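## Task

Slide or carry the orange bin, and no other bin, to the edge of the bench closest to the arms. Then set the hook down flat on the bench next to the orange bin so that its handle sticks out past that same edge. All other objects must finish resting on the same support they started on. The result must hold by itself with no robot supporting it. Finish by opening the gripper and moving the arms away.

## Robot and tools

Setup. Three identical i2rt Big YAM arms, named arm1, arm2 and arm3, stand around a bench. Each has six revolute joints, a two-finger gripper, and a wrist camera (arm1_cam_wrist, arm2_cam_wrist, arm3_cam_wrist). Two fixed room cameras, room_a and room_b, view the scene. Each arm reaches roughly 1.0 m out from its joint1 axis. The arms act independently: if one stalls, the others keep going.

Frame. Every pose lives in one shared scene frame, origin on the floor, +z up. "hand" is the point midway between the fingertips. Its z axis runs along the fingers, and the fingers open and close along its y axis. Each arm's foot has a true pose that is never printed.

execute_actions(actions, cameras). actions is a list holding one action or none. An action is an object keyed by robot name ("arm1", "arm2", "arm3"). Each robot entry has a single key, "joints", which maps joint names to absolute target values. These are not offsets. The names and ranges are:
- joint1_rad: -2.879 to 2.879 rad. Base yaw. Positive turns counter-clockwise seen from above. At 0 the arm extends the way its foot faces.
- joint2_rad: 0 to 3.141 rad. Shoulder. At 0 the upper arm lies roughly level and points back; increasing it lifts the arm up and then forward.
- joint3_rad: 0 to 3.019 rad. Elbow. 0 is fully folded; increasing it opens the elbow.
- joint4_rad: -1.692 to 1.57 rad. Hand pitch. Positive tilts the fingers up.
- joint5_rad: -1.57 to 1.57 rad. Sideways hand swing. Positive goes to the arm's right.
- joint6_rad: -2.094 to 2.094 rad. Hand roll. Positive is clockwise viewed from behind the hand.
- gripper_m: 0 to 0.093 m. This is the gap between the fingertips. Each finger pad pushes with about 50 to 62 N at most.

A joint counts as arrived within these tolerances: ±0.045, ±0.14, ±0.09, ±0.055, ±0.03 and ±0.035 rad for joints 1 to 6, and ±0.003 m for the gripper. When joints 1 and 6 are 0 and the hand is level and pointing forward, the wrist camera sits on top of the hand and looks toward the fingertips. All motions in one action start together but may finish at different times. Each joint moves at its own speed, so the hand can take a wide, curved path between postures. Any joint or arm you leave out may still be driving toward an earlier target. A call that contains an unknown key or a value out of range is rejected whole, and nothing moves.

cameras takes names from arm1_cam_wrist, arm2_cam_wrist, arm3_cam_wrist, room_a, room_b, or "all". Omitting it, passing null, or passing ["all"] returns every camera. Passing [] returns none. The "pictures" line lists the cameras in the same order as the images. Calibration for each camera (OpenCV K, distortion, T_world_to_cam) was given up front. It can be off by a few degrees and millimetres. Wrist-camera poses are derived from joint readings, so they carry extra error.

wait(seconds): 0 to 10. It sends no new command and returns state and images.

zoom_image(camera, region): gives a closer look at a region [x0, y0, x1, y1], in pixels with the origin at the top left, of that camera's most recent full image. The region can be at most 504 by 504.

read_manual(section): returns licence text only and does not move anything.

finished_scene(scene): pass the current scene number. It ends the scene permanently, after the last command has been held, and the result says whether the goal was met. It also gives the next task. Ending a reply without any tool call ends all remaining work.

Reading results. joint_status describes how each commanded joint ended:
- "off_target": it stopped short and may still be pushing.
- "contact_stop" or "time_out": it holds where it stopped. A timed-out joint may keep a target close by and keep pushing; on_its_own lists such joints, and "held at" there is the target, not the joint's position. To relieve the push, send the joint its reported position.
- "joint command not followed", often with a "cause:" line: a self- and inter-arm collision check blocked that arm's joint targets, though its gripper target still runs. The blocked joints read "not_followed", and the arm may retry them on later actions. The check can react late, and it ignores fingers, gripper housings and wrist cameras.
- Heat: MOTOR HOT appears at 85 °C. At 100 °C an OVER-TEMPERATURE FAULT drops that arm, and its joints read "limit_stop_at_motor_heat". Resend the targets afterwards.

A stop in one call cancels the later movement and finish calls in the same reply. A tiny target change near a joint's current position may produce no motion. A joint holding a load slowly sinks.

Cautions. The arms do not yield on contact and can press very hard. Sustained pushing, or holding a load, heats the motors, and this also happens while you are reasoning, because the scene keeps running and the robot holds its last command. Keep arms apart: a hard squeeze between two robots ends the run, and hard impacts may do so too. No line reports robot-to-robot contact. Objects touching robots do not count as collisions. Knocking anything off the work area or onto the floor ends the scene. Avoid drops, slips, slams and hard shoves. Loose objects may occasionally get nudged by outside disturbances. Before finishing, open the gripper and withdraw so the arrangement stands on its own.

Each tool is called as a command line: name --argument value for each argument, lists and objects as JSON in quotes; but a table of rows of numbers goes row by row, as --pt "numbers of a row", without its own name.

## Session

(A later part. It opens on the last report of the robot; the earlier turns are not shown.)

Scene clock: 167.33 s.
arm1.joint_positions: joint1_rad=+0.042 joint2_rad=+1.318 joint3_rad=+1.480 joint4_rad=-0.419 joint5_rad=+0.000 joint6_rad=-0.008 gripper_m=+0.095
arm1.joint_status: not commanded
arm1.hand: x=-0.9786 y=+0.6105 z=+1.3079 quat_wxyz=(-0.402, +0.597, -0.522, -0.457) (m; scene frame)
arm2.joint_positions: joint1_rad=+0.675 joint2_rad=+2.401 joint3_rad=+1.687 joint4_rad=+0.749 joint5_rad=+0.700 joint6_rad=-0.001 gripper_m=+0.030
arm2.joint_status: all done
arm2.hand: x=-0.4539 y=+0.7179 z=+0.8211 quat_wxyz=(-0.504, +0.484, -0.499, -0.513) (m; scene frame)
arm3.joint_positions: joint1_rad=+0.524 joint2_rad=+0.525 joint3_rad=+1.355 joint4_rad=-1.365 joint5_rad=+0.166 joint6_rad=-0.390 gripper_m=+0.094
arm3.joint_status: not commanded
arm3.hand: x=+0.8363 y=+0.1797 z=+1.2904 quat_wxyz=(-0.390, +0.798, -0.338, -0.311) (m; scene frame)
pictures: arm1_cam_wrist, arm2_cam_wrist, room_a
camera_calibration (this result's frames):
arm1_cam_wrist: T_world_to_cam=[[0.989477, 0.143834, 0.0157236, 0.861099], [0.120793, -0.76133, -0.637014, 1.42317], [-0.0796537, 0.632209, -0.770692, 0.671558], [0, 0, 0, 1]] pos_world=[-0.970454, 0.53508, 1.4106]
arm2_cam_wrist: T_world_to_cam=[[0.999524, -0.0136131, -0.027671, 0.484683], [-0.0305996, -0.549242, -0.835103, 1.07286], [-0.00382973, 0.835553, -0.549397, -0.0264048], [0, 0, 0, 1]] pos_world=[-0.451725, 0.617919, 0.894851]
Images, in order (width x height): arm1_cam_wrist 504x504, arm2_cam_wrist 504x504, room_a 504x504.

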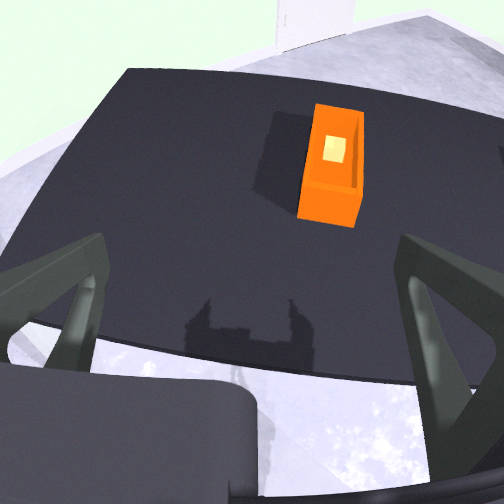

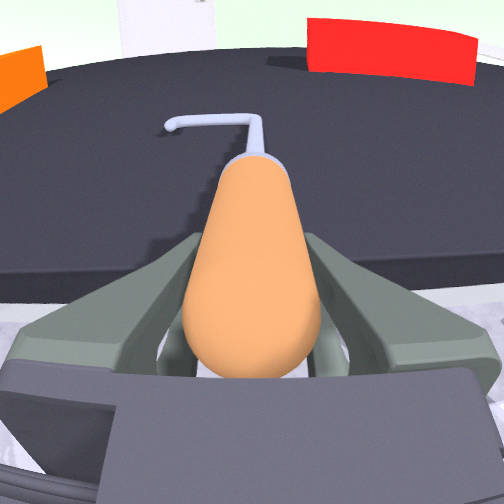

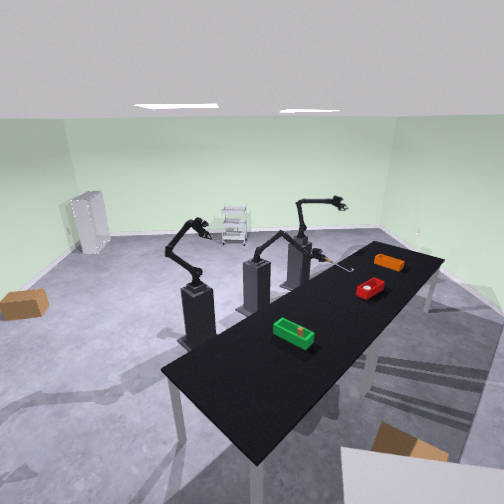

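execute_actions --actions '[{"arm2":{"joints":{"joint2_rad":2.465,"joint3_rad":1.665}}}]' --cameras '["arm2_cam_wrist"]'

Scene clock: 172.70 s.
arm1.joint_positions: joint1_rad=+0.042 joint2_rad=+1.318 joint3_rad=+1.480 joint4_rad=-0.419 joint5_rad=+0.000 joint6_rad=-0.008 gripper_m=+0.095
arm1.joint_status: not commanded
arm1.hand: x=-0.9786 y=+0.6105 z=+1.3079 quat_wxyz=(-0.402, +0.597, -0.522, -0.457) (m; scene frame)
arm2.joint_positions: joint1_rad=+0.677 joint2_rad=+2.444 joint3_rad=+1.670 joint4_rad=+0.749 joint5_rad=+0.697 joint6_rad=+0.004 gripper_m=+0.030
arm2.joint_status: all done
arm2.hand: x=-0.4514 y=+0.7121 z=+0.7774 quat_wxyz=(-0.500, +0.505, -0.501, -0.494) (m; scene frame)
arm3.joint_positions: joint1_rad=+0.524 joint2_rad=+0.525 joint3_rad=+1.355 joint4_rad=-1.365 joint5_rad=+0.166 joint6_rad=-0.390 gripper_m=+0.094
arm3.joint_status: not commanded
arm3.hand: x=+0.8363 y=+0.1797 z=+1.2904 quat_wxyz=(-0.390, +0.798, -0.338, -0.311) (m; scene frame)
pictures: arm2_cam_wrist
camera_calibration (this result's frames):
arm2_cam_wrist: T_world_to_cam=[[0.999935, -0.00927557, 0.00656783, 0.451416], [-0.000132375, -0.587345, -0.809337, 1.05406], [0.0113646, 0.809284, -0.587308, 0.00951422], [0, 0, 0, 1]] pos_world=[-0.451356, 0.615587, 0.855717]
Images, in order (width x height): arm2_cam_wrist 504x504.

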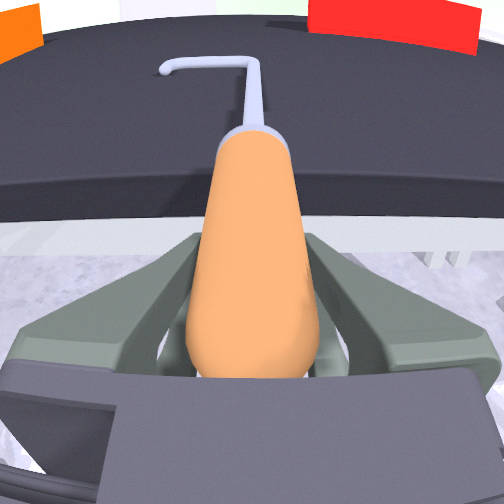

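execute_actions --actions '[{"arm2":{"joints":{"gripper_m":0.07,"joint2_rad":2.444}}}]' --cameras '["arm2_cam_wrist"]'

Scene clock: 175.97 s.
arm1.joint_positions: joint1_rad=+0.042 joint2_rad=+1.318 joint3_rad=+1.480 joint4_rad=-0.419 joint5_rad=+0.000 joint6_rad=-0.008 gripper_m=+0.095
arm1.joint_status: not commanded
arm1.hand: x=-0.9786 y=+0.6105 z=+1.3079 quat_wxyz=(-0.402, +0.597, -0.522, -0.457) (m; scene frame)
arm2.joint_positions: joint1_rad=+0.677 joint2_rad=+2.444 joint3_rad=+1.670 joint4_rad=+0.749 joint5_rad=+0.697 joint6_rad=+0.004 gripper_m=+0.070
arm2.joint_status: all done
arm2.hand: x=-0.4514 y=+0.7121 z=+0.7774 quat_wxyz=(-0.500, +0.505, -0.501, -0.494) (m; scene frame)
arm3.joint_positions: joint1_rad=+0.524 joint2_rad=+0.525 joint3_rad=+1.355 joint4_rad=-1.365 joint5_rad=+0.166 joint6_rad=-0.390 gripper_m=+0.094
arm3.joint_status: not commanded
arm3.hand: x=+0.8363 y=+0.1797 z=+1.2904 quat_wxyz=(-0.390, +0.798, -0.338, -0.311) (m; scene frame)
pictures: arm2_cam_wrist
camera_calibration (this result's frames):
arm2_cam_wrist: T_world_to_cam=[[0.999935, -0.00927557, 0.00656783, 0.451416], [-0.000132375, -0.587345, -0.809337, 1.05406], [0.0113646, 0.809284, -0.587308, 0.00951422], [0, 0, 0, 1]] pos_world=[-0.451356, 0.615587, 0.855717]
Images, in order (width x height): arm2_cam_wrist 504x504.

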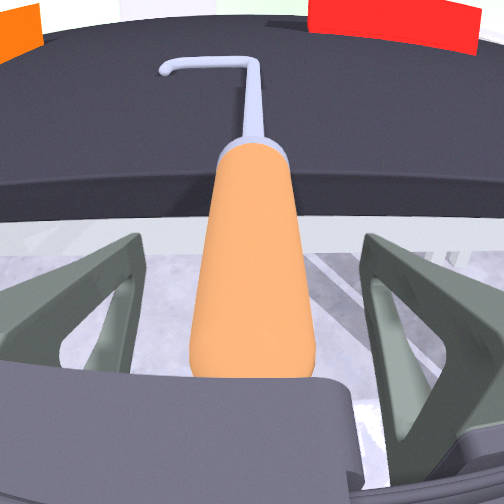

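execute_actions --actions '[{"arm2":{"joints":{"joint2_rad":1.7}},"arm1":{"joints":{"joint4_rad":0.87,"joint5_rad":-0.693,"joint3_rad":1.735,"gripper_m":0.07}}}]' --cameras '[]'

execute_actions --actions '[{"arm2":{"joints":{"joint1_rad":-0.4,"joint2_rad":0.9,"joint3_rad":1.3,"joint4_rad":-0.5,"joint5_rad":-0.6}},"arm1":{"joints":{"joint1_rad":-0.4,"joint2_rad":1.9}}}]' --cameras '[]'

execute_actions --actions '[{"arm1":{"joints":{"joint1_rad":-0.785,"joint2_rad":2.46}}}]'

Scene clock: 189.97 s.
arm1.joint_positions: joint1_rad=+0.043 joint2_rad=+1.302 joint3_rad=+1.691 joint4_rad=+0.859 joint5_rad=-0.691 joint6_rad=-0.007 gripper_m=+0.070
arm1.joint_status: all done
arm1.hand: x=-1.0603 y=+0.3982 z=+1.6502 quat_wxyz=(-0.573, +0.334, +0.150, -0.733) (m; scene frame)
arm2.joint_positions: joint1_rad=+0.677 joint2_rad=+1.698 joint3_rad=+1.665 joint4_rad=+0.770 joint5_rad=+0.697 joint6_rad=+0.004 gripper_m=+0.070
arm2.joint_status: all done
arm2.hand: x=-0.3457 y=+0.5829 z=+1.3502 quat_wxyz=(-0.488, +0.209, -0.442, -0.723) (m; scene frame)
arm3.joint_positions: joint1_rad=+0.524 joint2_rad=+0.525 joint3_rad=+1.355 joint4_rad=-1.365 joint5_rad=+0.166 joint6_rad=-0.390 gripper_m=+0.094
arm3.joint_status: not commanded
arm3.hand: x=+0.8363 y=+0.1797 z=+1.2904 quat_wxyz=(-0.390, +0.798, -0.338, -0.311) (m; scene frame)
pictures: none
No camera images: the call's "cameras" was empty. Leave "cameras" out to get every camera's image.

Scene clock: 191.80 s.
arm1.joint_positions: joint1_rad=-0.401 joint2_rad=+1.922 joint3_rad=+1.707 joint4_rad=+0.862 joint5_rad=-0.693 joint6_rad=-0.007 gripper_m=+0.070
arm1.joint_status: all done
arm1.hand: x=-0.7720 y=+0.7586 z=+1.2987 quat_wxyz=(-0.593, +0.493, -0.161, -0.616) (m; scene frame)
arm2.joint_positions: joint1_rad=-0.395 joint2_rad=+0.902 joint3_rad=+1.307 joint4_rad=-0.483 joint5_rad=-0.596 joint6_rad=+0.004 gripper_m=+0.070
arm2.joint_status: all done
arm2.hand: x=+0.0601 y=+0.4109 z=+1.3281 quat_wxyz=(-0.416, +0.557, -0.468, -0.546) (m; scene frame)
arm3.joint_positions: joint1_rad=+0.524 joint2_rad=+0.525 joint3_rad=+1.355 joint4_rad=-1.365 joint5_rad=+0.166 joint6_rad=-0.390 gripper_m=+0.094
arm3.joint_status: not commanded
arm3.hand: x=+0.8363 y=+0.1797 z=+1.2904 quat_wxyz=(-0.390, +0.798, -0.338, -0.311) (m; scene frame)
pictures: none
No camera images: the call's "cameras" was empty. Leave "cameras" out to get every camera's image.

Scene clock: 193.67 s.
arm1.joint_positions: joint1_rad=-0.781 joint2_rad=+2.491 joint3_rad=+1.709 joint4_rad=+0.862 joint5_rad=-0.692 joint6_rad=-0.003 gripper_m=+0.070
arm1.joint_status: all done
arm1.hand: x=-0.4485 y=+0.7221 z=+0.8454 quat_wxyz=(-0.527, +0.498, -0.473, -0.501) (m; scene frame)
arm2.joint_positions: joint1_rad=-0.395 joint2_rad=+0.902 joint3_rad=+1.307 joint4_rad=-0.483 joint5_rad=-0.596 joint6_rad=+0.004 gripper_m=+0.070
arm2.joint_status: not commanded
arm2.hand: x=+0.0601 y=+0.4109 z=+1.3281 quat_wxyz=(-0.416, +0.557, -0.468, -0.546) (m; scene frame)
arm3.joint_positions: joint1_rad=+0.524 joint2_rad=+0.525 joint3_rad=+1.355 joint4_rad=-1.365 joint5_rad=+0.166 joint6_rad=-0.390 gripper_m=+0.094
arm3.joint_status: not commanded
arm3.hand: x=+0.8363 y=+0.1797 z=+1.2904 quat_wxyz=(-0.390, +0.798, -0.338, -0.311) (m; scene frame)
pictures: arm1_cam_wrist, arm2_cam_wrist, arm3_cam_wrist, room_a, room_b
camera_calibration (this result's frames):
arm1_cam_wrist: T_world_to_cam=[[0.997768, 0.00593787, 0.0665182, 0.388103], [0.0594648, -0.532327, -0.844448, 1.13196], [0.0303952, 0.846518, -0.531492, -0.0208074], [0, 0, 0, 1]] pos_world=[-0.453916, 0.61788, 0.919003]
arm2_cam_wrist: T_world_to_cam=[[0.976637, 0.208665, -0.0513754, -0.0776642], [0.0911055, -0.618561, -0.780437, 1.29185], [-0.194629, 0.757523, -0.62312, 0.652087], [0, 0, 0, 1]] pos_world=[0.0850701, 0.321323, 1.41055]
Images, in order (width x height): arm1_cam_wrist 504x504, arm2_cam_wrist 504x504, arm3_cam_wrist 504x504, room_a 504x504, room_b 504x504.

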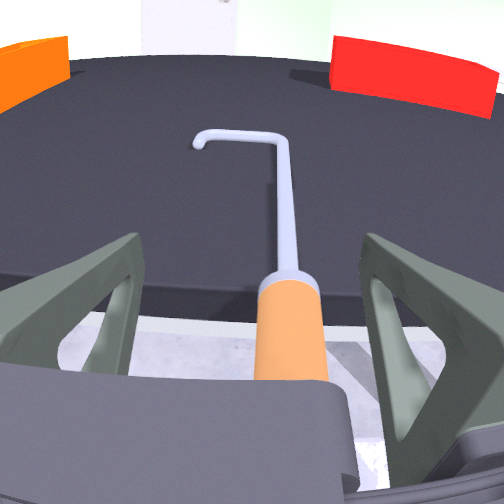

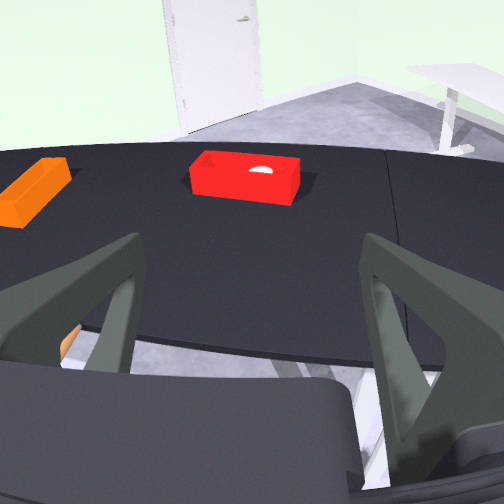

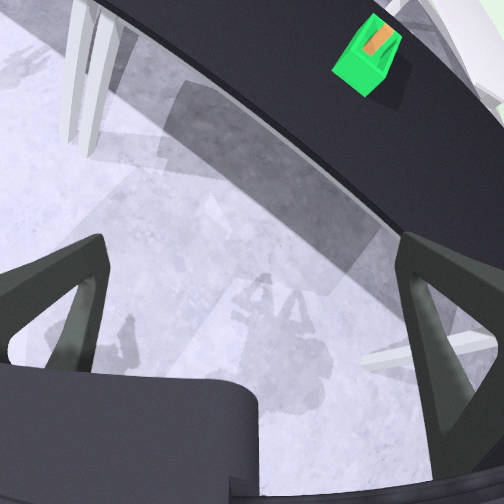

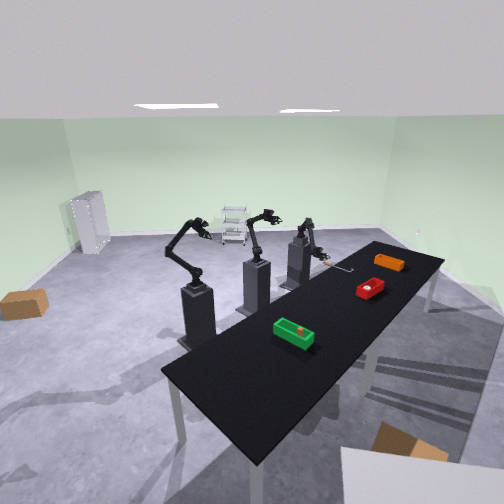

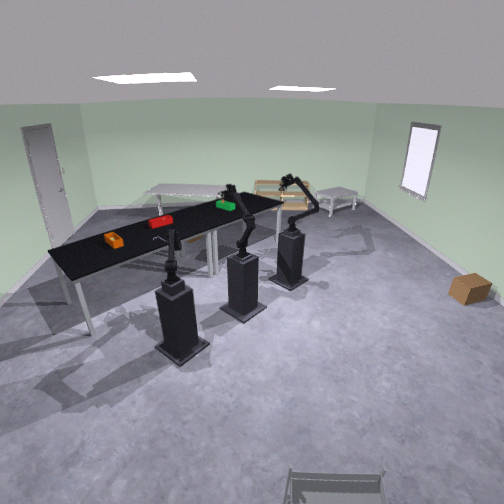

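execute_actions --actions '[{"arm1":{"joints":{"joint1_rad":-0.8,"joint2_rad":2.57,"joint3_rad":1.85,"joint4_rad":0.8,"joint5_rad":-0.707}}}]' --cameras '["arm1_cam_wrist"]'

Scene clock: 202.33 s.
arm1.joint_positions: joint1_rad=-0.795 joint2_rad=+2.563 joint3_rad=+1.803 joint4_rad=+0.806 joint5_rad=-0.706 joint6_rad=-0.003 gripper_m=+0.070
arm1.joint_status: all done
arm1.hand: x=-0.4289 y=+0.7290 z=+0.8189 quat_wxyz=(-0.515, +0.499, -0.486, -0.499) (m; scene frame)
arm2.joint_positions: joint1_rad=-0.395 joint2_rad=+0.902 joint3_rad=+1.307 joint4_rad=-0.483 joint5_rad=-0.596 joint6_rad=+0.004 gripper_m=+0.070
arm2.joint_status: not commanded
arm2.hand: x=+0.0601 y=+0.4109 z=+1.3281 quat_wxyz=(-0.416, +0.557, -0.468, -0.546) (m; scene frame)
arm3.joint_positions: joint1_rad=+0.524 joint2_rad=+0.525 joint3_rad=+1.355 joint4_rad=-1.365 joint5_rad=+0.166 joint6_rad=-0.390 gripper_m=+0.094
arm3.joint_status: not commanded
arm3.hand: x=+0.8363 y=+0.1797 z=+1.2904 quat_wxyz=(-0.390, +0.798, -0.338, -0.311) (m; scene frame)
pictures: arm1_cam_wrist
camera_calibration (this result's frames):
arm1_cam_wrist: T_world_to_cam=[[0.99898, 0.00663377, 0.0446722, 0.388195], [0.0408376, -0.55507, -0.8308, 1.1095], [0.0192849, 0.831777, -0.554775, -0.0162669], [0, 0, 0, 1]] pos_world=[-0.432794, 0.626807, 0.895408]
Images, in order (width x height): arm1_cam_wrist 504x504.

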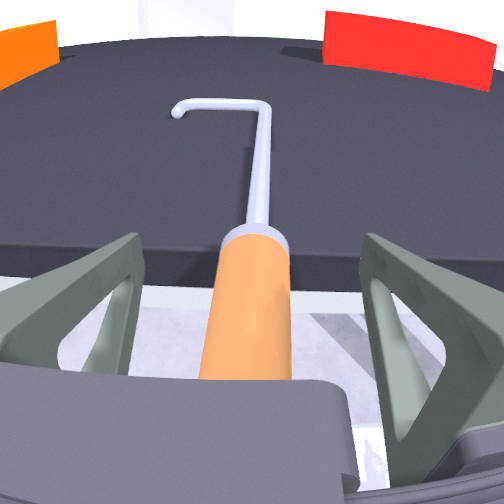

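execute_actions --actions '[{"arm1":{"joints":{"joint2_rad":2.63,"joint3_rad":1.87,"joint1_rad":-0.78}}}]' --cameras '["arm1_cam_wrist"]'

Scene clock: 205.70 s.
arm1.joint_positions: joint1_rad=-0.787 joint2_rad=+2.629 joint3_rad=+1.828 joint4_rad=+0.806 joint5_rad=-0.706 joint6_rad=-0.003 gripper_m=+0.070
arm1.joint_status: all done
arm1.hand: x=-0.4364 y=+0.7316 z=+0.7757 quat_wxyz=(-0.499, +0.503, -0.498, -0.501) (m; scene frame)
arm2.joint_positions: joint1_rad=-0.395 joint2_rad=+0.902 joint3_rad=+1.307 joint4_rad=-0.483 joint5_rad=-0.596 joint6_rad=+0.004 gripper_m=+0.070
arm2.joint_status: not commanded
arm2.hand: x=+0.0601 y=+0.4109 z=+1.3281 quat_wxyz=(-0.416, +0.557, -0.468, -0.546) (m; scene frame)
arm3.joint_positions: joint1_rad=+0.524 joint2_rad=+0.525 joint3_rad=+1.355 joint4_rad=-1.365 joint5_rad=+0.166 joint6_rad=-0.390 gripper_m=+0.094
arm3.joint_status: not commanded
arm3.hand: x=+0.8363 y=+0.1797 z=+1.2904 quat_wxyz=(-0.390, +0.798, -0.338, -0.311) (m; scene frame)
pictures: arm1_cam_wrist
camera_calibration (this result's frames):
arm1_cam_wrist: T_world_to_cam=[[0.999707, 0.0163394, 0.0178848, 0.411634], [0.0240482, -0.580371, -0.813997, 1.07351], [-0.00292043, 0.814189, -0.580593, -0.0191359], [0, 0, 0, 1]] pos_world=[-0.437385, 0.63189, 0.855365]
Images, in order (width x height): arm1_cam_wrist 504x504.

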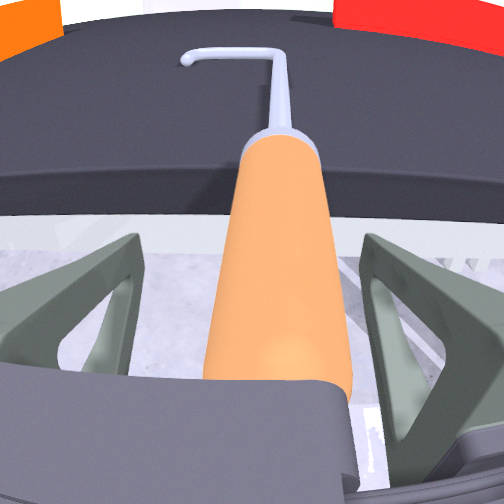

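execute_actions --actions '[{"arm1":{"joints":{"joint2_rad":2.605,"joint1_rad":-0.802}}}]' --cameras '["arm1_cam_wrist"]'

Scene clock: 214.07 s.
arm1.joint_positions: joint1_rad=-0.796 joint2_rad=+2.629 joint3_rad=+1.828 joint4_rad=+0.806 joint5_rad=-0.706 joint6_rad=-0.003 gripper_m=+0.070
arm1.joint_status: all done
arm1.hand: x=-0.4298 y=+0.7273 z=+0.7757 quat_wxyz=(-0.501, +0.501, -0.500, -0.498) (m; scene frame)
arm2.joint_positions: joint1_rad=-0.395 joint2_rad=+0.902 joint3_rad=+1.307 joint4_rad=-0.483 joint5_rad=-0.596 joint6_rad=+0.004 gripper_m=+0.070
arm2.joint_status: not commanded
arm2.hand: x=+0.0601 y=+0.4109 z=+1.3281 quat_wxyz=(-0.416, +0.557, -0.468, -0.546) (m; scene frame)
arm3.joint_positions: joint1_rad=+0.524 joint2_rad=+0.525 joint3_rad=+1.355 joint4_rad=-1.365 joint5_rad=+0.166 joint6_rad=-0.390 gripper_m=+0.094
arm3.joint_status: not commanded
arm3.hand: x=+0.8363 y=+0.1797 z=+1.2904 quat_wxyz=(-0.390, +0.798, -0.338, -0.311) (m; scene frame)
pictures: arm1_cam_wrist
camera_calibration (this result's frames):
arm1_cam_wrist: T_world_to_cam=[[0.999813, 0.00718688, 0.0179328, 0.411737], [0.0187731, -0.580592, -0.813979, 1.06874], [0.00456166, 0.814163, -0.580618, -0.0123671], [0, 0, 0, 1]] pos_world=[-0.431668, 0.627612, 0.855368]
Images, in order (width x height): arm1_cam_wrist 504x504.

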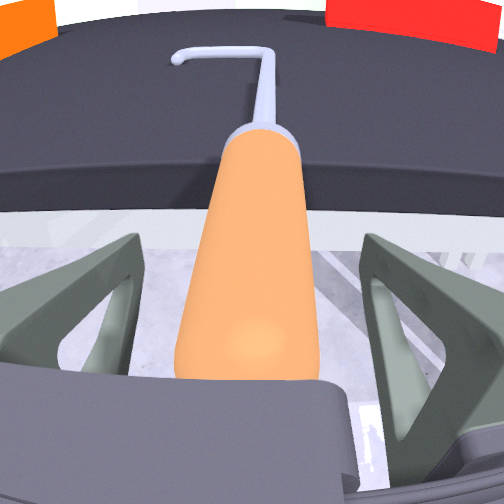

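execute_actions --actions '[{"arm1":{"joints":{"joint3_rad":1.89,"joint2_rad":2.629}}}]' --cameras '["arm1_cam_wrist"]'

Scene clock: 216.63 s.
arm1.joint_positions: joint1_rad=-0.796 joint2_rad=+2.629 joint3_rad=+1.841 joint4_rad=+0.806 joint5_rad=-0.706 joint6_rad=-0.003 gripper_m=+0.070
arm1.joint_status: all done
arm1.hand: x=-0.4275 y=+0.7300 z=+0.7818 quat_wxyz=(-0.505, +0.500, -0.496, -0.499) (m; scene frame)
arm2.joint_positions: joint1_rad=-0.395 joint2_rad=+0.902 joint3_rad=+1.307 joint4_rad=-0.483 joint5_rad=-0.596 joint6_rad=+0.004 gripper_m=+0.070
arm2.joint_status: not commanded
arm2.hand: x=+0.0601 y=+0.4109 z=+1.3281 quat_wxyz=(-0.416, +0.557, -0.468, -0.546) (m; scene frame)
arm3.joint_positions: joint1_rad=+0.524 joint2_rad=+0.525 joint3_rad=+1.355 joint4_rad=-1.365 joint5_rad=+0.166 joint6_rad=-0.390 gripper_m=+0.094
arm3.joint_status: not commanded
arm3.hand: x=+0.8363 y=+0.1797 z=+1.2904 quat_wxyz=(-0.390, +0.798, -0.338, -0.311) (m; scene frame)
pictures: arm1_cam_wrist
camera_calibration (this result's frames):
arm1_cam_wrist: T_world_to_cam=[[0.999626, 0.00697995, 0.0264353, 0.402731], [0.0256689, -0.572544, -0.819472, 1.0766], [0.00941551, 0.819844, -0.572509, -0.0194407], [0, 0, 0, 1]] pos_world=[-0.430033, 0.629529, 0.860468]
Images, in order (width x height): arm1_cam_wrist 504x504.

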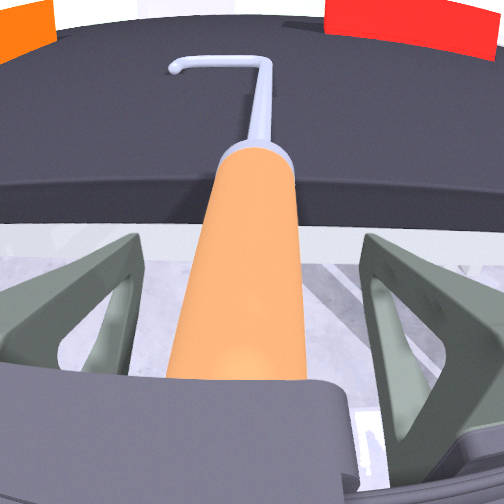

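Width now matches centred height. Close.

execute_actions --actions '[{"arm1":{"joints":{"gripper_m":0.0}}}]' --cameras '["arm1_cam_wrist"]'

Scene clock: 219.77 s.
arm1.joint_positions: joint1_rad=-0.796 joint2_rad=+2.629 joint3_rad=+1.841 joint4_rad=+0.806 joint5_rad=-0.706 joint6_rad=-0.003 gripper_m=+0.029
arm1.joint_status: gripper_m off_target (ended at +0.029, target +0.000)
arm1.hand: x=-0.4274 y=+0.7300 z=+0.7818 quat_wxyz=(-0.505, +0.500, -0.496, -0.499) (m; scene frame)
arm2.joint_positions: joint1_rad=-0.395 joint2_rad=+0.902 joint3_rad=+1.307 joint4_rad=-0.483 joint5_rad=-0.596 joint6_rad=+0.004 gripper_m=+0.070
arm2.joint_status: not commanded
arm2.hand: x=+0.0601 y=+0.4109 z=+1.3281 quat_wxyz=(-0.416, +0.557, -0.468, -0.546) (m; scene frame)
arm3.joint_positions: joint1_rad=+0.524 joint2_rad=+0.525 joint3_rad=+1.355 joint4_rad=-1.365 joint5_rad=+0.166 joint6_rad=-0.390 gripper_m=+0.094
arm3.joint_status: not commanded
arm3.hand: x=+0.8363 y=+0.1797 z=+1.2904 quat_wxyz=(-0.390, +0.798, -0.338, -0.311) (m; scene frame)
pictures: arm1_cam_wrist
camera_calibration (this result's frames):
arm1_cam_wrist: T_world_to_cam=[[0.999629, 0.00659856, 0.0264322, 0.402947], [0.025448, -0.572551, -0.819474, 1.07651], [0.00972644, 0.819842, -0.572507, -0.0193086], [0, 0, 0, 1]] pos_world=[-0.430005, 0.629529, 0.860468]
Images, in order (width x height): arm1_cam_wrist 504x504.

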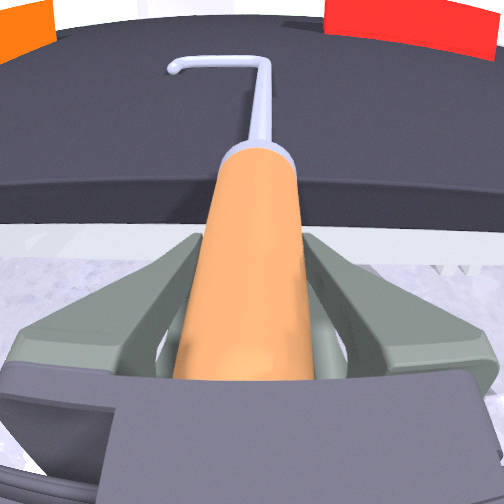

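execute_actions --actions '[{"arm1":{"joints":{"joint2_rad":2.55,"joint6_rad":-0.7}}}]' --cameras '["arm1_cam_wrist","room_a"]'

zoom_image --camera "room_a" --region '[290, 220, 420, 300]'

Scene clock: 223.70 s.
arm1.joint_positions: joint1_rad=-0.797 joint2_rad=+2.606 joint3_rad=+1.841 joint4_rad=+0.800 joint5_rad=-0.706 joint6_rad=-0.675 gripper_m=+0.029
arm1.joint_status: all done
arm1.hand: x=-0.4243 y=+0.7318 z=+0.8003 quat_wxyz=(-0.648, +0.633, -0.298, -0.302) (m; scene frame)
arm2.joint_positions: joint1_rad=-0.395 joint2_rad=+0.902 joint3_rad=+1.307 joint4_rad=-0.483 joint5_rad=-0.596 joint6_rad=+0.004 gripper_m=+0.070
arm2.joint_status: not commanded
arm2.hand: x=+0.0601 y=+0.4109 z=+1.3281 quat_wxyz=(-0.416, +0.557, -0.468, -0.546) (m; scene frame)
arm3.joint_positions: joint1_rad=+0.524 joint2_rad=+0.525 joint3_rad=+1.355 joint4_rad=-1.365 joint5_rad=+0.166 joint6_rad=-0.390 gripper_m=+0.094
arm3.joint_status: not commanded
arm3.hand: x=+0.8363 y=+0.1797 z=+1.2904 quat_wxyz=(-0.390, +0.798, -0.338, -0.311) (m; scene frame)
pictures: arm1_cam_wrist, room_a
camera_calibration (this result's frames):
arm1_cam_wrist: T_world_to_cam=[[0.758361, -0.00740256, 0.651793, -0.19333], [0.533448, -0.567593, -0.627114, 1.1506], [0.374595, 0.823276, -0.426492, 0.0252741], [0, 0, 0, 1]] pos_world=[-0.476641, 0.630836, 0.858349]
Images, in order (width x height): arm1_cam_wrist 504x504, room_a 504x504.

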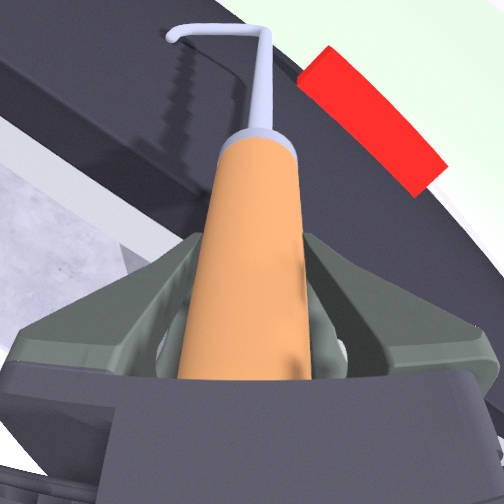

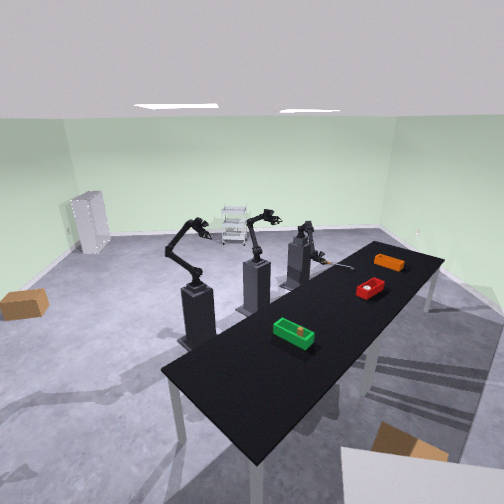

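Region (290, 220, 420, 300) of room_a's 504x504 image, scaled by 3.877, with more detail than that image has; it fills the top 310 rows of this view, and the rest is white.

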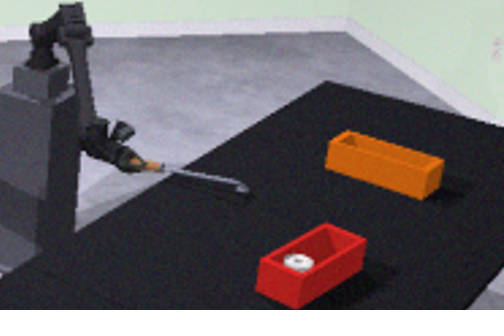

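execute_actions --actions '[{"arm1":{"joints":{"joint2_rad":2.46,"joint6_rad":-1.59}}}]' --cameras '["arm1_cam_wrist","room_a"]'

zoom_image --camera "room_a" --region '[290, 220, 420, 300]'

Scene clock: 228.97 s.
arm1.joint_positions: joint1_rad=-0.797 joint2_rad=+2.531 joint3_rad=+1.841 joint4_rad=+0.783 joint5_rad=-0.710 joint6_rad=-1.579 gripper_m=+0.029
arm1.joint_status: all done
arm1.hand: x=-0.4201 y=+0.7375 z=+0.8597 quat_wxyz=(-0.729, +0.683, +0.023, +0.023) (m; scene frame)
arm2.joint_positions: joint1_rad=-0.395 joint2_rad=+0.902 joint3_rad=+1.307 joint4_rad=-0.483 joint5_rad=-0.596 joint6_rad=+0.004 gripper_m=+0.070
arm2.joint_status: not commanded
arm2.hand: x=+0.0601 y=+0.4109 z=+1.3281 quat_wxyz=(-0.416, +0.557, -0.468, -0.546) (m; scene frame)
arm3.joint_positions: joint1_rad=+0.524 joint2_rad=+0.525 joint3_rad=+1.355 joint4_rad=-1.365 joint5_rad=+0.166 joint6_rad=-0.390 gripper_m=+0.094
arm3.joint_status: not commanded
arm3.hand: x=+0.8363 y=+0.1797 z=+1.2904 quat_wxyz=(-0.390, +0.798, -0.338, -0.311) (m; scene frame)
pictures: arm1_cam_wrist, room_a
camera_calibration (this result's frames):
arm1_cam_wrist: T_world_to_cam=[[-0.0807091, -0.0559094, 0.995168, -0.847008], [0.813326, -0.580852, 0.0333288, 0.748405], [0.576182, 0.812087, 0.0923527, -0.308804], [0, 0, 0, 1]] pos_world=[-0.499132, 0.638133, 0.846491]
Images, in order (width x height): arm1_cam_wrist 504x504, room_a 504x504.

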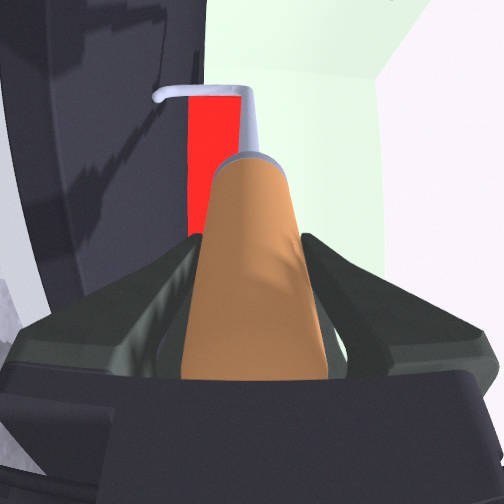

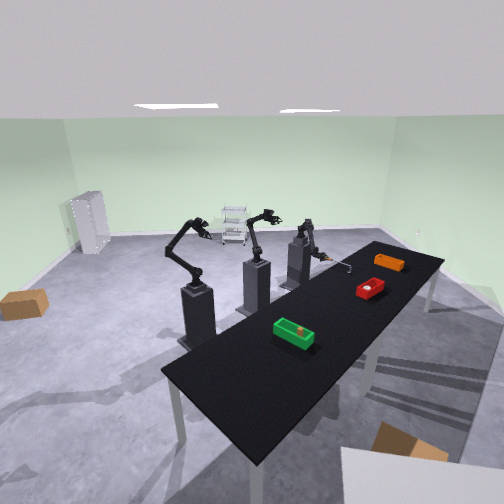

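Region (290, 220, 420, 300) of room_a's 504x504 image, scaled by 3.877, with more detail than that image has; it fills the top 310 rows of this view, and the rest is white.

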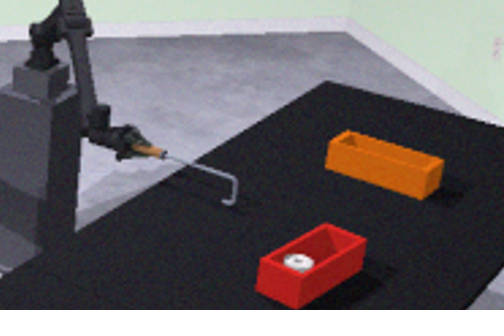

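execute_actions --actions '[{"arm1":{"joints":{"joint2_rad":2.31,"joint3_rad":2.02,"joint4_rad":0.7}}}]' --cameras '[]'

execute_actions --actions '[{"arm1":{"joints":{"joint1_rad":-0.07,"joint4_rad":0.57,"joint5_rad":0.0}}}]' --cameras '["arm1_cam_wrist","room_a","room_b","arm2_cam_wrist"]'

zoom_image --camera "room_a" --region '[290, 200, 420, 280]'

zoom_image --camera "room_b" --region '[70, 190, 200, 280]'

Scene clock: 244.13 s.
arm1.joint_positions: joint1_rad=-0.797 joint2_rad=+2.356 joint3_rad=+1.953 joint4_rad=+0.677 joint5_rad=-0.710 joint6_rad=-1.582 gripper_m=+0.029
arm1.joint_status: all done
arm1.hand: x=-0.4087 y=+0.7511 z=+1.0472 quat_wxyz=(-0.772, +0.629, +0.065, +0.065) (m; scene frame)
arm2.joint_positions: joint1_rad=-0.395 joint2_rad=+0.902 joint3_rad=+1.307 joint4_rad=-0.483 joint5_rad=-0.596 joint6_rad=+0.004 gripper_m=+0.070
arm2.joint_status: not commanded
arm2.hand: x=+0.0601 y=+0.4109 z=+1.3281 quat_wxyz=(-0.416, +0.557, -0.468, -0.546) (m; scene frame)
arm3.joint_positions: joint1_rad=+0.524 joint2_rad=+0.525 joint3_rad=+1.355 joint4_rad=-1.365 joint5_rad=+0.166 joint6_rad=-0.390 gripper_m=+0.094
arm3.joint_status: not commanded
arm3.hand: x=+0.8363 y=+0.1797 z=+1.2904 quat_wxyz=(-0.390, +0.798, -0.338, -0.311) (m; scene frame)
pictures: none
No camera images: the call's "cameras" was empty. Leave "cameras" out to get every camera's image.

Scene clock: 246.80 s.
arm1.joint_positions: joint1_rad=-0.065 joint2_rad=+2.356 joint3_rad=+1.953 joint4_rad=+0.543 joint5_rad=-0.002 joint6_rad=-1.612 gripper_m=+0.029
arm1.joint_status: all done
arm1.hand: x=-0.9224 y=+0.9386 z=+1.0270 quat_wxyz=(-0.753, +0.658, +0.020, +0.005) (m; scene frame)
arm2.joint_positions: joint1_rad=-0.395 joint2_rad=+0.902 joint3_rad=+1.307 joint4_rad=-0.483 joint5_rad=-0.596 joint6_rad=+0.004 gripper_m=+0.070
arm2.joint_status: not commanded
arm2.hand: x=+0.0601 y=+0.4109 z=+1.3281 quat_wxyz=(-0.416, +0.557, -0.468, -0.546) (m; scene frame)
arm3.joint_positions: joint1_rad=+0.524 joint2_rad=+0.525 joint3_rad=+1.355 joint4_rad=-1.365 joint5_rad=+0.166 joint6_rad=-0.390 gripper_m=+0.094
arm3.joint_status: not commanded
arm3.hand: x=+0.8363 y=+0.1797 z=+1.2904 quat_wxyz=(-0.390, +0.798, -0.338, -0.311) (m; scene frame)
pictures: arm1_cam_wrist, arm2_cam_wrist, room_a, room_b
camera_calibration (this result's frames):
arm1_cam_wrist: T_world_to_cam=[[-0.0497526, -0.125803, 0.990807, -0.944239], [0.82756, -0.560595, -0.0296236, 1.32695], [0.559168, 0.818479, 0.132001, -0.260518], [0, 0, 0, 1]] pos_world=[-0.999437, 0.838322, 1.00926]
arm2_cam_wrist: T_world_to_cam=[[0.976637, 0.208665, -0.0513754, -0.0776642], [0.0911055, -0.618561, -0.780437, 1.29185], [-0.194629, 0.757523, -0.62312, 0.652087], [0, 0, 0, 1]] pos_world=[0.0850701, 0.321323, 1.41055]
Images, in order (width x height): arm1_cam_wrist 504x504, arm2_cam_wrist 504x504, room_a 504x504, room_b 504x504.

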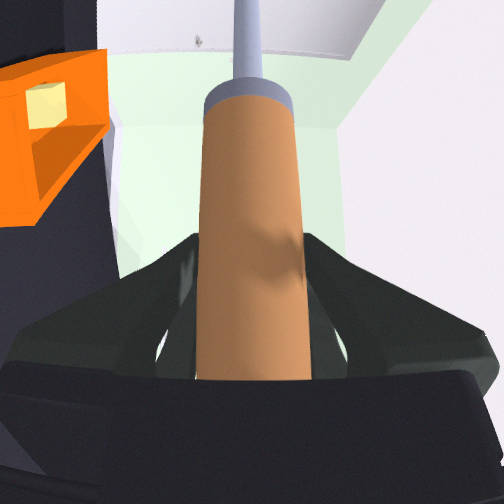

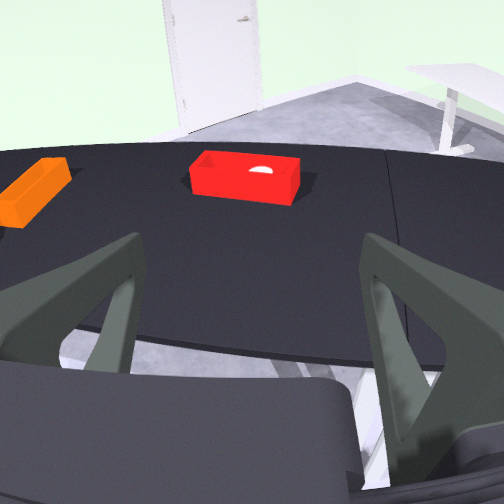

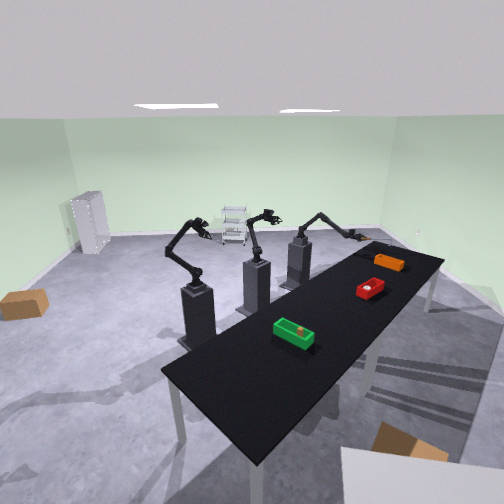

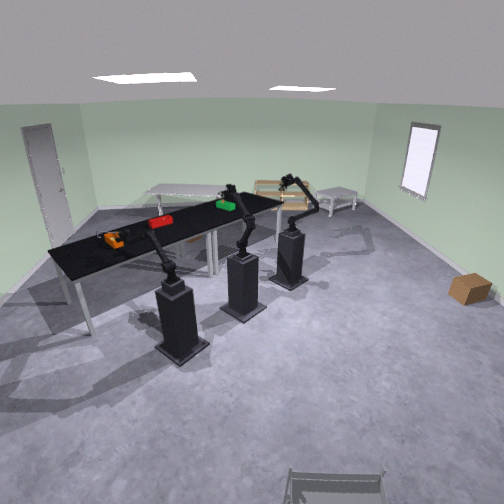

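Region (290, 200, 420, 280) of room_a's 504x504 image, scaled by 3.877, with more detail than that image has; it fills the top 310 rows of this view, and the rest is white.

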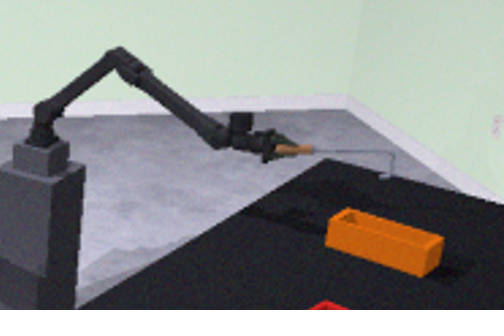

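Region (70, 190, 200, 280) of room_b's 504x504 image, scaled by 3.877, with more detail than that image has; it fills the top 349 rows of this view, and the rest is white.

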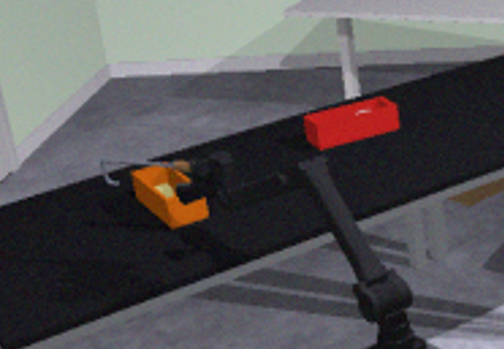

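execute_actions --actions '[{"arm1":{"joints":{"joint5_rad":0.2,"joint6_rad":-1.57,"joint3_rad":2.1,"joint4_rad":0.53}}}]' --cameras '["arm1_cam_wrist"]'

Scene clock: 257.20 s.
arm1.joint_positions: joint1_rad=-0.069 joint2_rad=+2.358 joint3_rad=+2.006 joint4_rad=+0.504 joint5_rad=+0.200 joint6_rad=-1.605 gripper_m=+0.029
arm1.joint_status: joint3_rad time_out (moved +0.054 of +0.147); the others done
arm1.on_its_own: joint3_rad reads +2.006 and still pushes toward +2.100 since a time_out
arm1.hand: x=-0.8845 y=+0.9433 z=+1.0477 quat_wxyz=(-0.753, +0.652, -0.060, +0.069) (m; scene frame)
arm2.joint_positions: joint1_rad=-0.395 joint2_rad=+0.902 joint3_rad=+1.307 joint4_rad=-0.483 joint5_rad=-0.596 joint6_rad=+0.004 gripper_m=+0.070
arm2.joint_status: not commanded
arm2.hand: x=+0.0601 y=+0.4109 z=+1.3281 quat_wxyz=(-0.416, +0.557, -0.468, -0.546) (m; scene frame)
arm3.joint_positions: joint1_rad=+0.524 joint2_rad=+0.525 joint3_rad=+1.355 joint4_rad=-1.365 joint5_rad=+0.166 joint6_rad=-0.390 gripper_m=+0.094
arm3.joint_status: not commanded
arm3.hand: x=+0.8363 y=+0.1797 z=+1.2904 quat_wxyz=(-0.390, +0.798, -0.338, -0.311) (m; scene frame)
pictures: arm1_cam_wrist
camera_calibration (this result's frames):
arm1_cam_wrist: T_world_to_cam=[[-0.0401389, -0.12919, 0.990807, -0.950526], [0.696435, -0.714673, -0.0649716, 1.36518], [0.716497, 0.687425, 0.118658, -0.0115421], [0, 0, 0, 1]] pos_world=[-0.980645, 0.860796, 1.03186]
Images, in order (width x height): arm1_cam_wrist 504x504.

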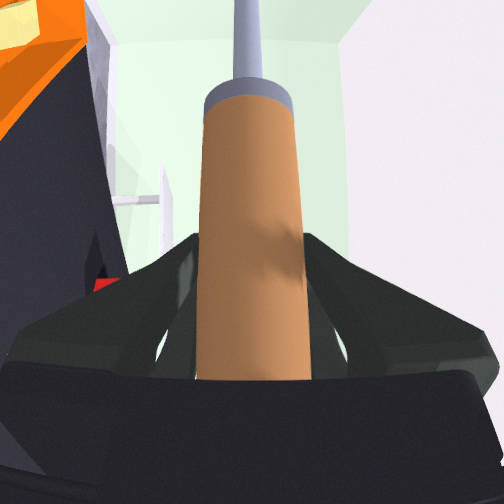

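execute_actions --actions '[{"arm1":{"joints":{"joint5_rad":0.42,"joint1_rad":-0.032,"joint2_rad":2.41,"joint3_rad":2.085}}}]' --cameras '["arm1_cam_wrist","room_a","room_b"]'

zoom_image --camera "room_a" --region '[320, 210, 420, 280]'

zoom_image --camera "room_b" --region '[80, 200, 180, 270]'

Scene clock: 264.03 s.
arm1.joint_positions: joint1_rad=-0.031 joint2_rad=+2.459 joint3_rad=+2.010 joint4_rad=+0.513 joint5_rad=+0.418 joint6_rad=-1.578 gripper_m=+0.029
arm1.joint_status: all done
arm1.hand: x=-0.8840 y=+0.9417 z=+0.9587 quat_wxyz=(-0.715, +0.676, -0.131, +0.124) (m; scene frame)
arm2.joint_positions: joint1_rad=-0.395 joint2_rad=+0.902 joint3_rad=+1.307 joint4_rad=-0.483 joint5_rad=-0.596 joint6_rad=+0.004 gripper_m=+0.070
arm2.joint_status: not commanded
arm2.hand: x=+0.0601 y=+0.4109 z=+1.3281 quat_wxyz=(-0.416, +0.557, -0.468, -0.546) (m; scene frame)
arm3.joint_positions: joint1_rad=+0.524 joint2_rad=+0.525 joint3_rad=+1.355 joint4_rad=-1.365 joint5_rad=+0.166 joint6_rad=-0.390 gripper_m=+0.094
arm3.joint_status: not commanded
arm3.hand: x=+0.8363 y=+0.1797 z=+1.2904 quat_wxyz=(-0.390, +0.798, -0.338, -0.311) (m; scene frame)
pictures: arm1_cam_wrist, room_a, room_b
camera_calibration (this result's frames):
arm1_cam_wrist: T_world_to_cam=[[-0.0108209, -0.042353, 0.999044, -0.926241], [0.556985, -0.83001, -0.0291543, 1.30897], [0.830452, 0.556137, 0.0325715, 0.306602], [0, 0, 0, 1]] pos_world=[-0.993719, 0.876719, 0.953532]
Images, in order (width x height): arm1_cam_wrist 504x504, room_a 504x504, room_b 504x504.

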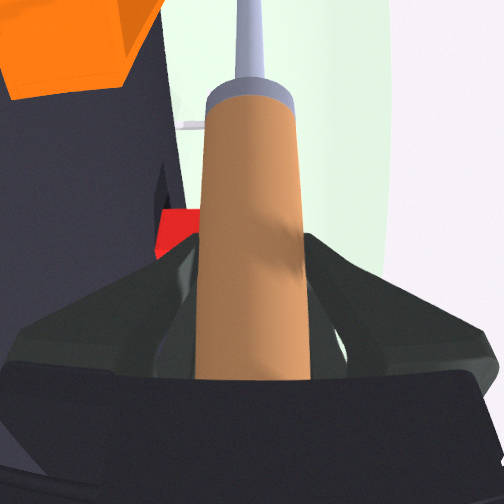

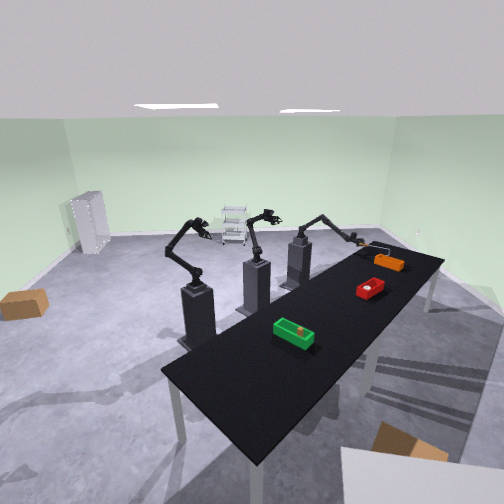

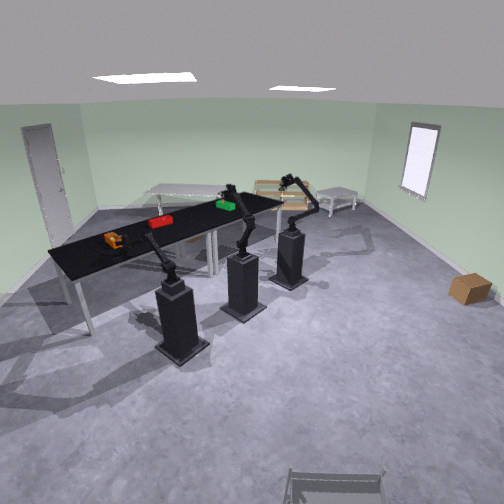

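Region (320, 210, 420, 280) of room_a's 504x504 image, scaled by 5.040, with more detail than that image has; it fills the top 353 rows of this view, and the rest is white.

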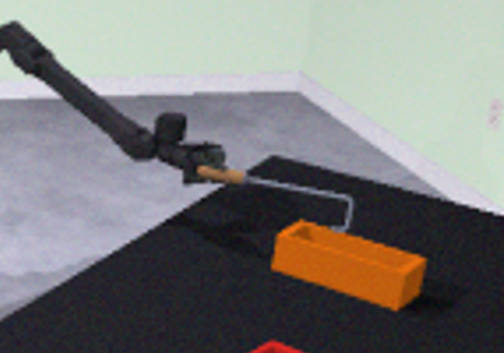

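Region (80, 200, 180, 270) of room_b's 504x504 image, scaled by 5.040, with more detail than that image has; it fills the top 353 rows of this view, and the rest is white.

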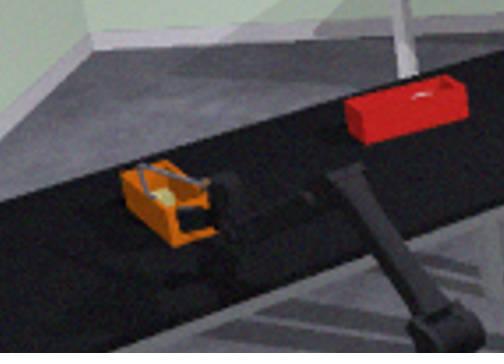

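execute_actions --actions '[{"arm1":{"joints":{"joint5_rad":0.57,"joint2_rad":2.4}}}]' --cameras '["room_a","room_b"]'

zoom_image --camera "room_a" --region '[340, 220, 420, 280]'

zoom_image --camera "room_b" --region '[90, 215, 150, 260]'

Scene clock: 272.10 s.
arm1.joint_positions: joint1_rad=-0.032 joint2_rad=+2.459 joint3_rad=+2.010 joint4_rad=+0.506 joint5_rad=+0.570 joint6_rad=-1.592 gripper_m=+0.029
arm1.joint_status: all done
arm1.hand: x=-0.8596 y=+0.9307 z=+0.9564 quat_wxyz=(-0.699, +0.668, -0.180, +0.180) (m; scene frame)
arm2.joint_positions: joint1_rad=-0.395 joint2_rad=+0.902 joint3_rad=+1.307 joint4_rad=-0.483 joint5_rad=-0.596 joint6_rad=+0.004 gripper_m=+0.070
arm2.joint_status: not commanded
arm2.hand: x=+0.0601 y=+0.4109 z=+1.3281 quat_wxyz=(-0.416, +0.557, -0.468, -0.546) (m; scene frame)
arm3.joint_positions: joint1_rad=+0.524 joint2_rad=+0.525 joint3_rad=+1.355 joint4_rad=-1.365 joint5_rad=+0.166 joint6_rad=-0.390 gripper_m=+0.094
arm3.joint_status: not commanded
arm3.hand: x=+0.8363 y=+0.1797 z=+1.2904 quat_wxyz=(-0.390, +0.798, -0.338, -0.311) (m; scene frame)
pictures: room_a, room_b
Images, in order (width x height): room_a 504x504, room_b 504x504.

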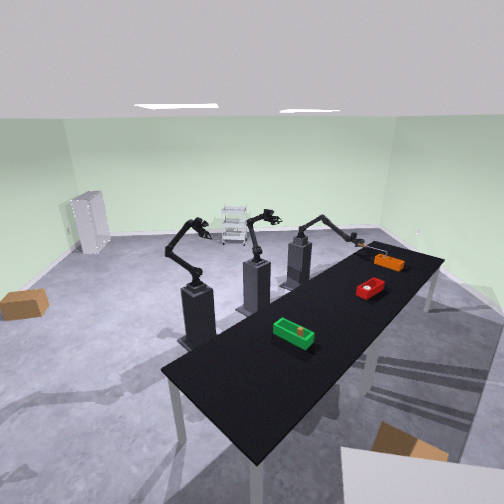

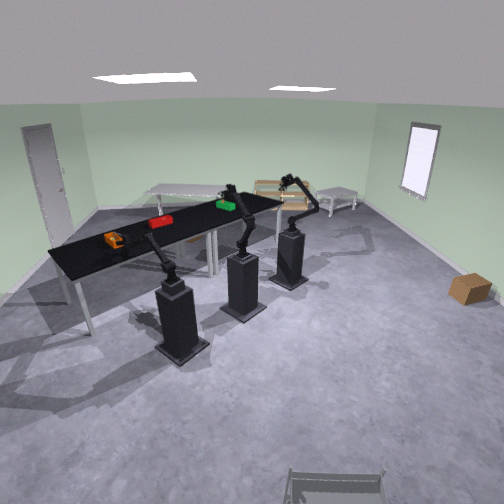

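Region (340, 220, 420, 280) of room_a's 504x504 image, scaled by 6.300, with more detail than that image has; it fills the top 378 rows of this view, and the rest is white.

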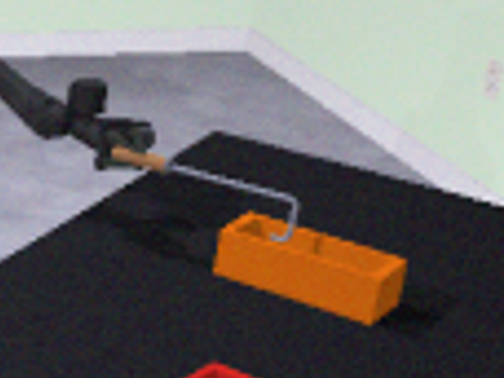

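Region (90, 215, 150, 260) of room_b's 504x504 image, scaled by 8.400, with more detail than that image has; it fills the top 378 rows of this view, and the rest is white.

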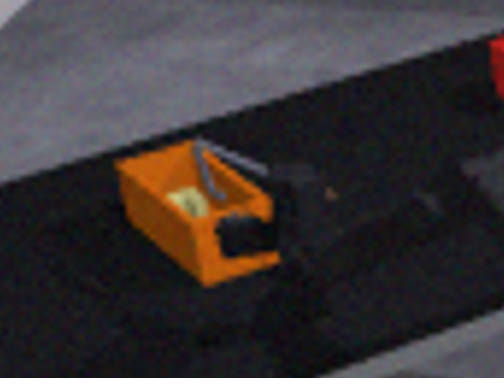

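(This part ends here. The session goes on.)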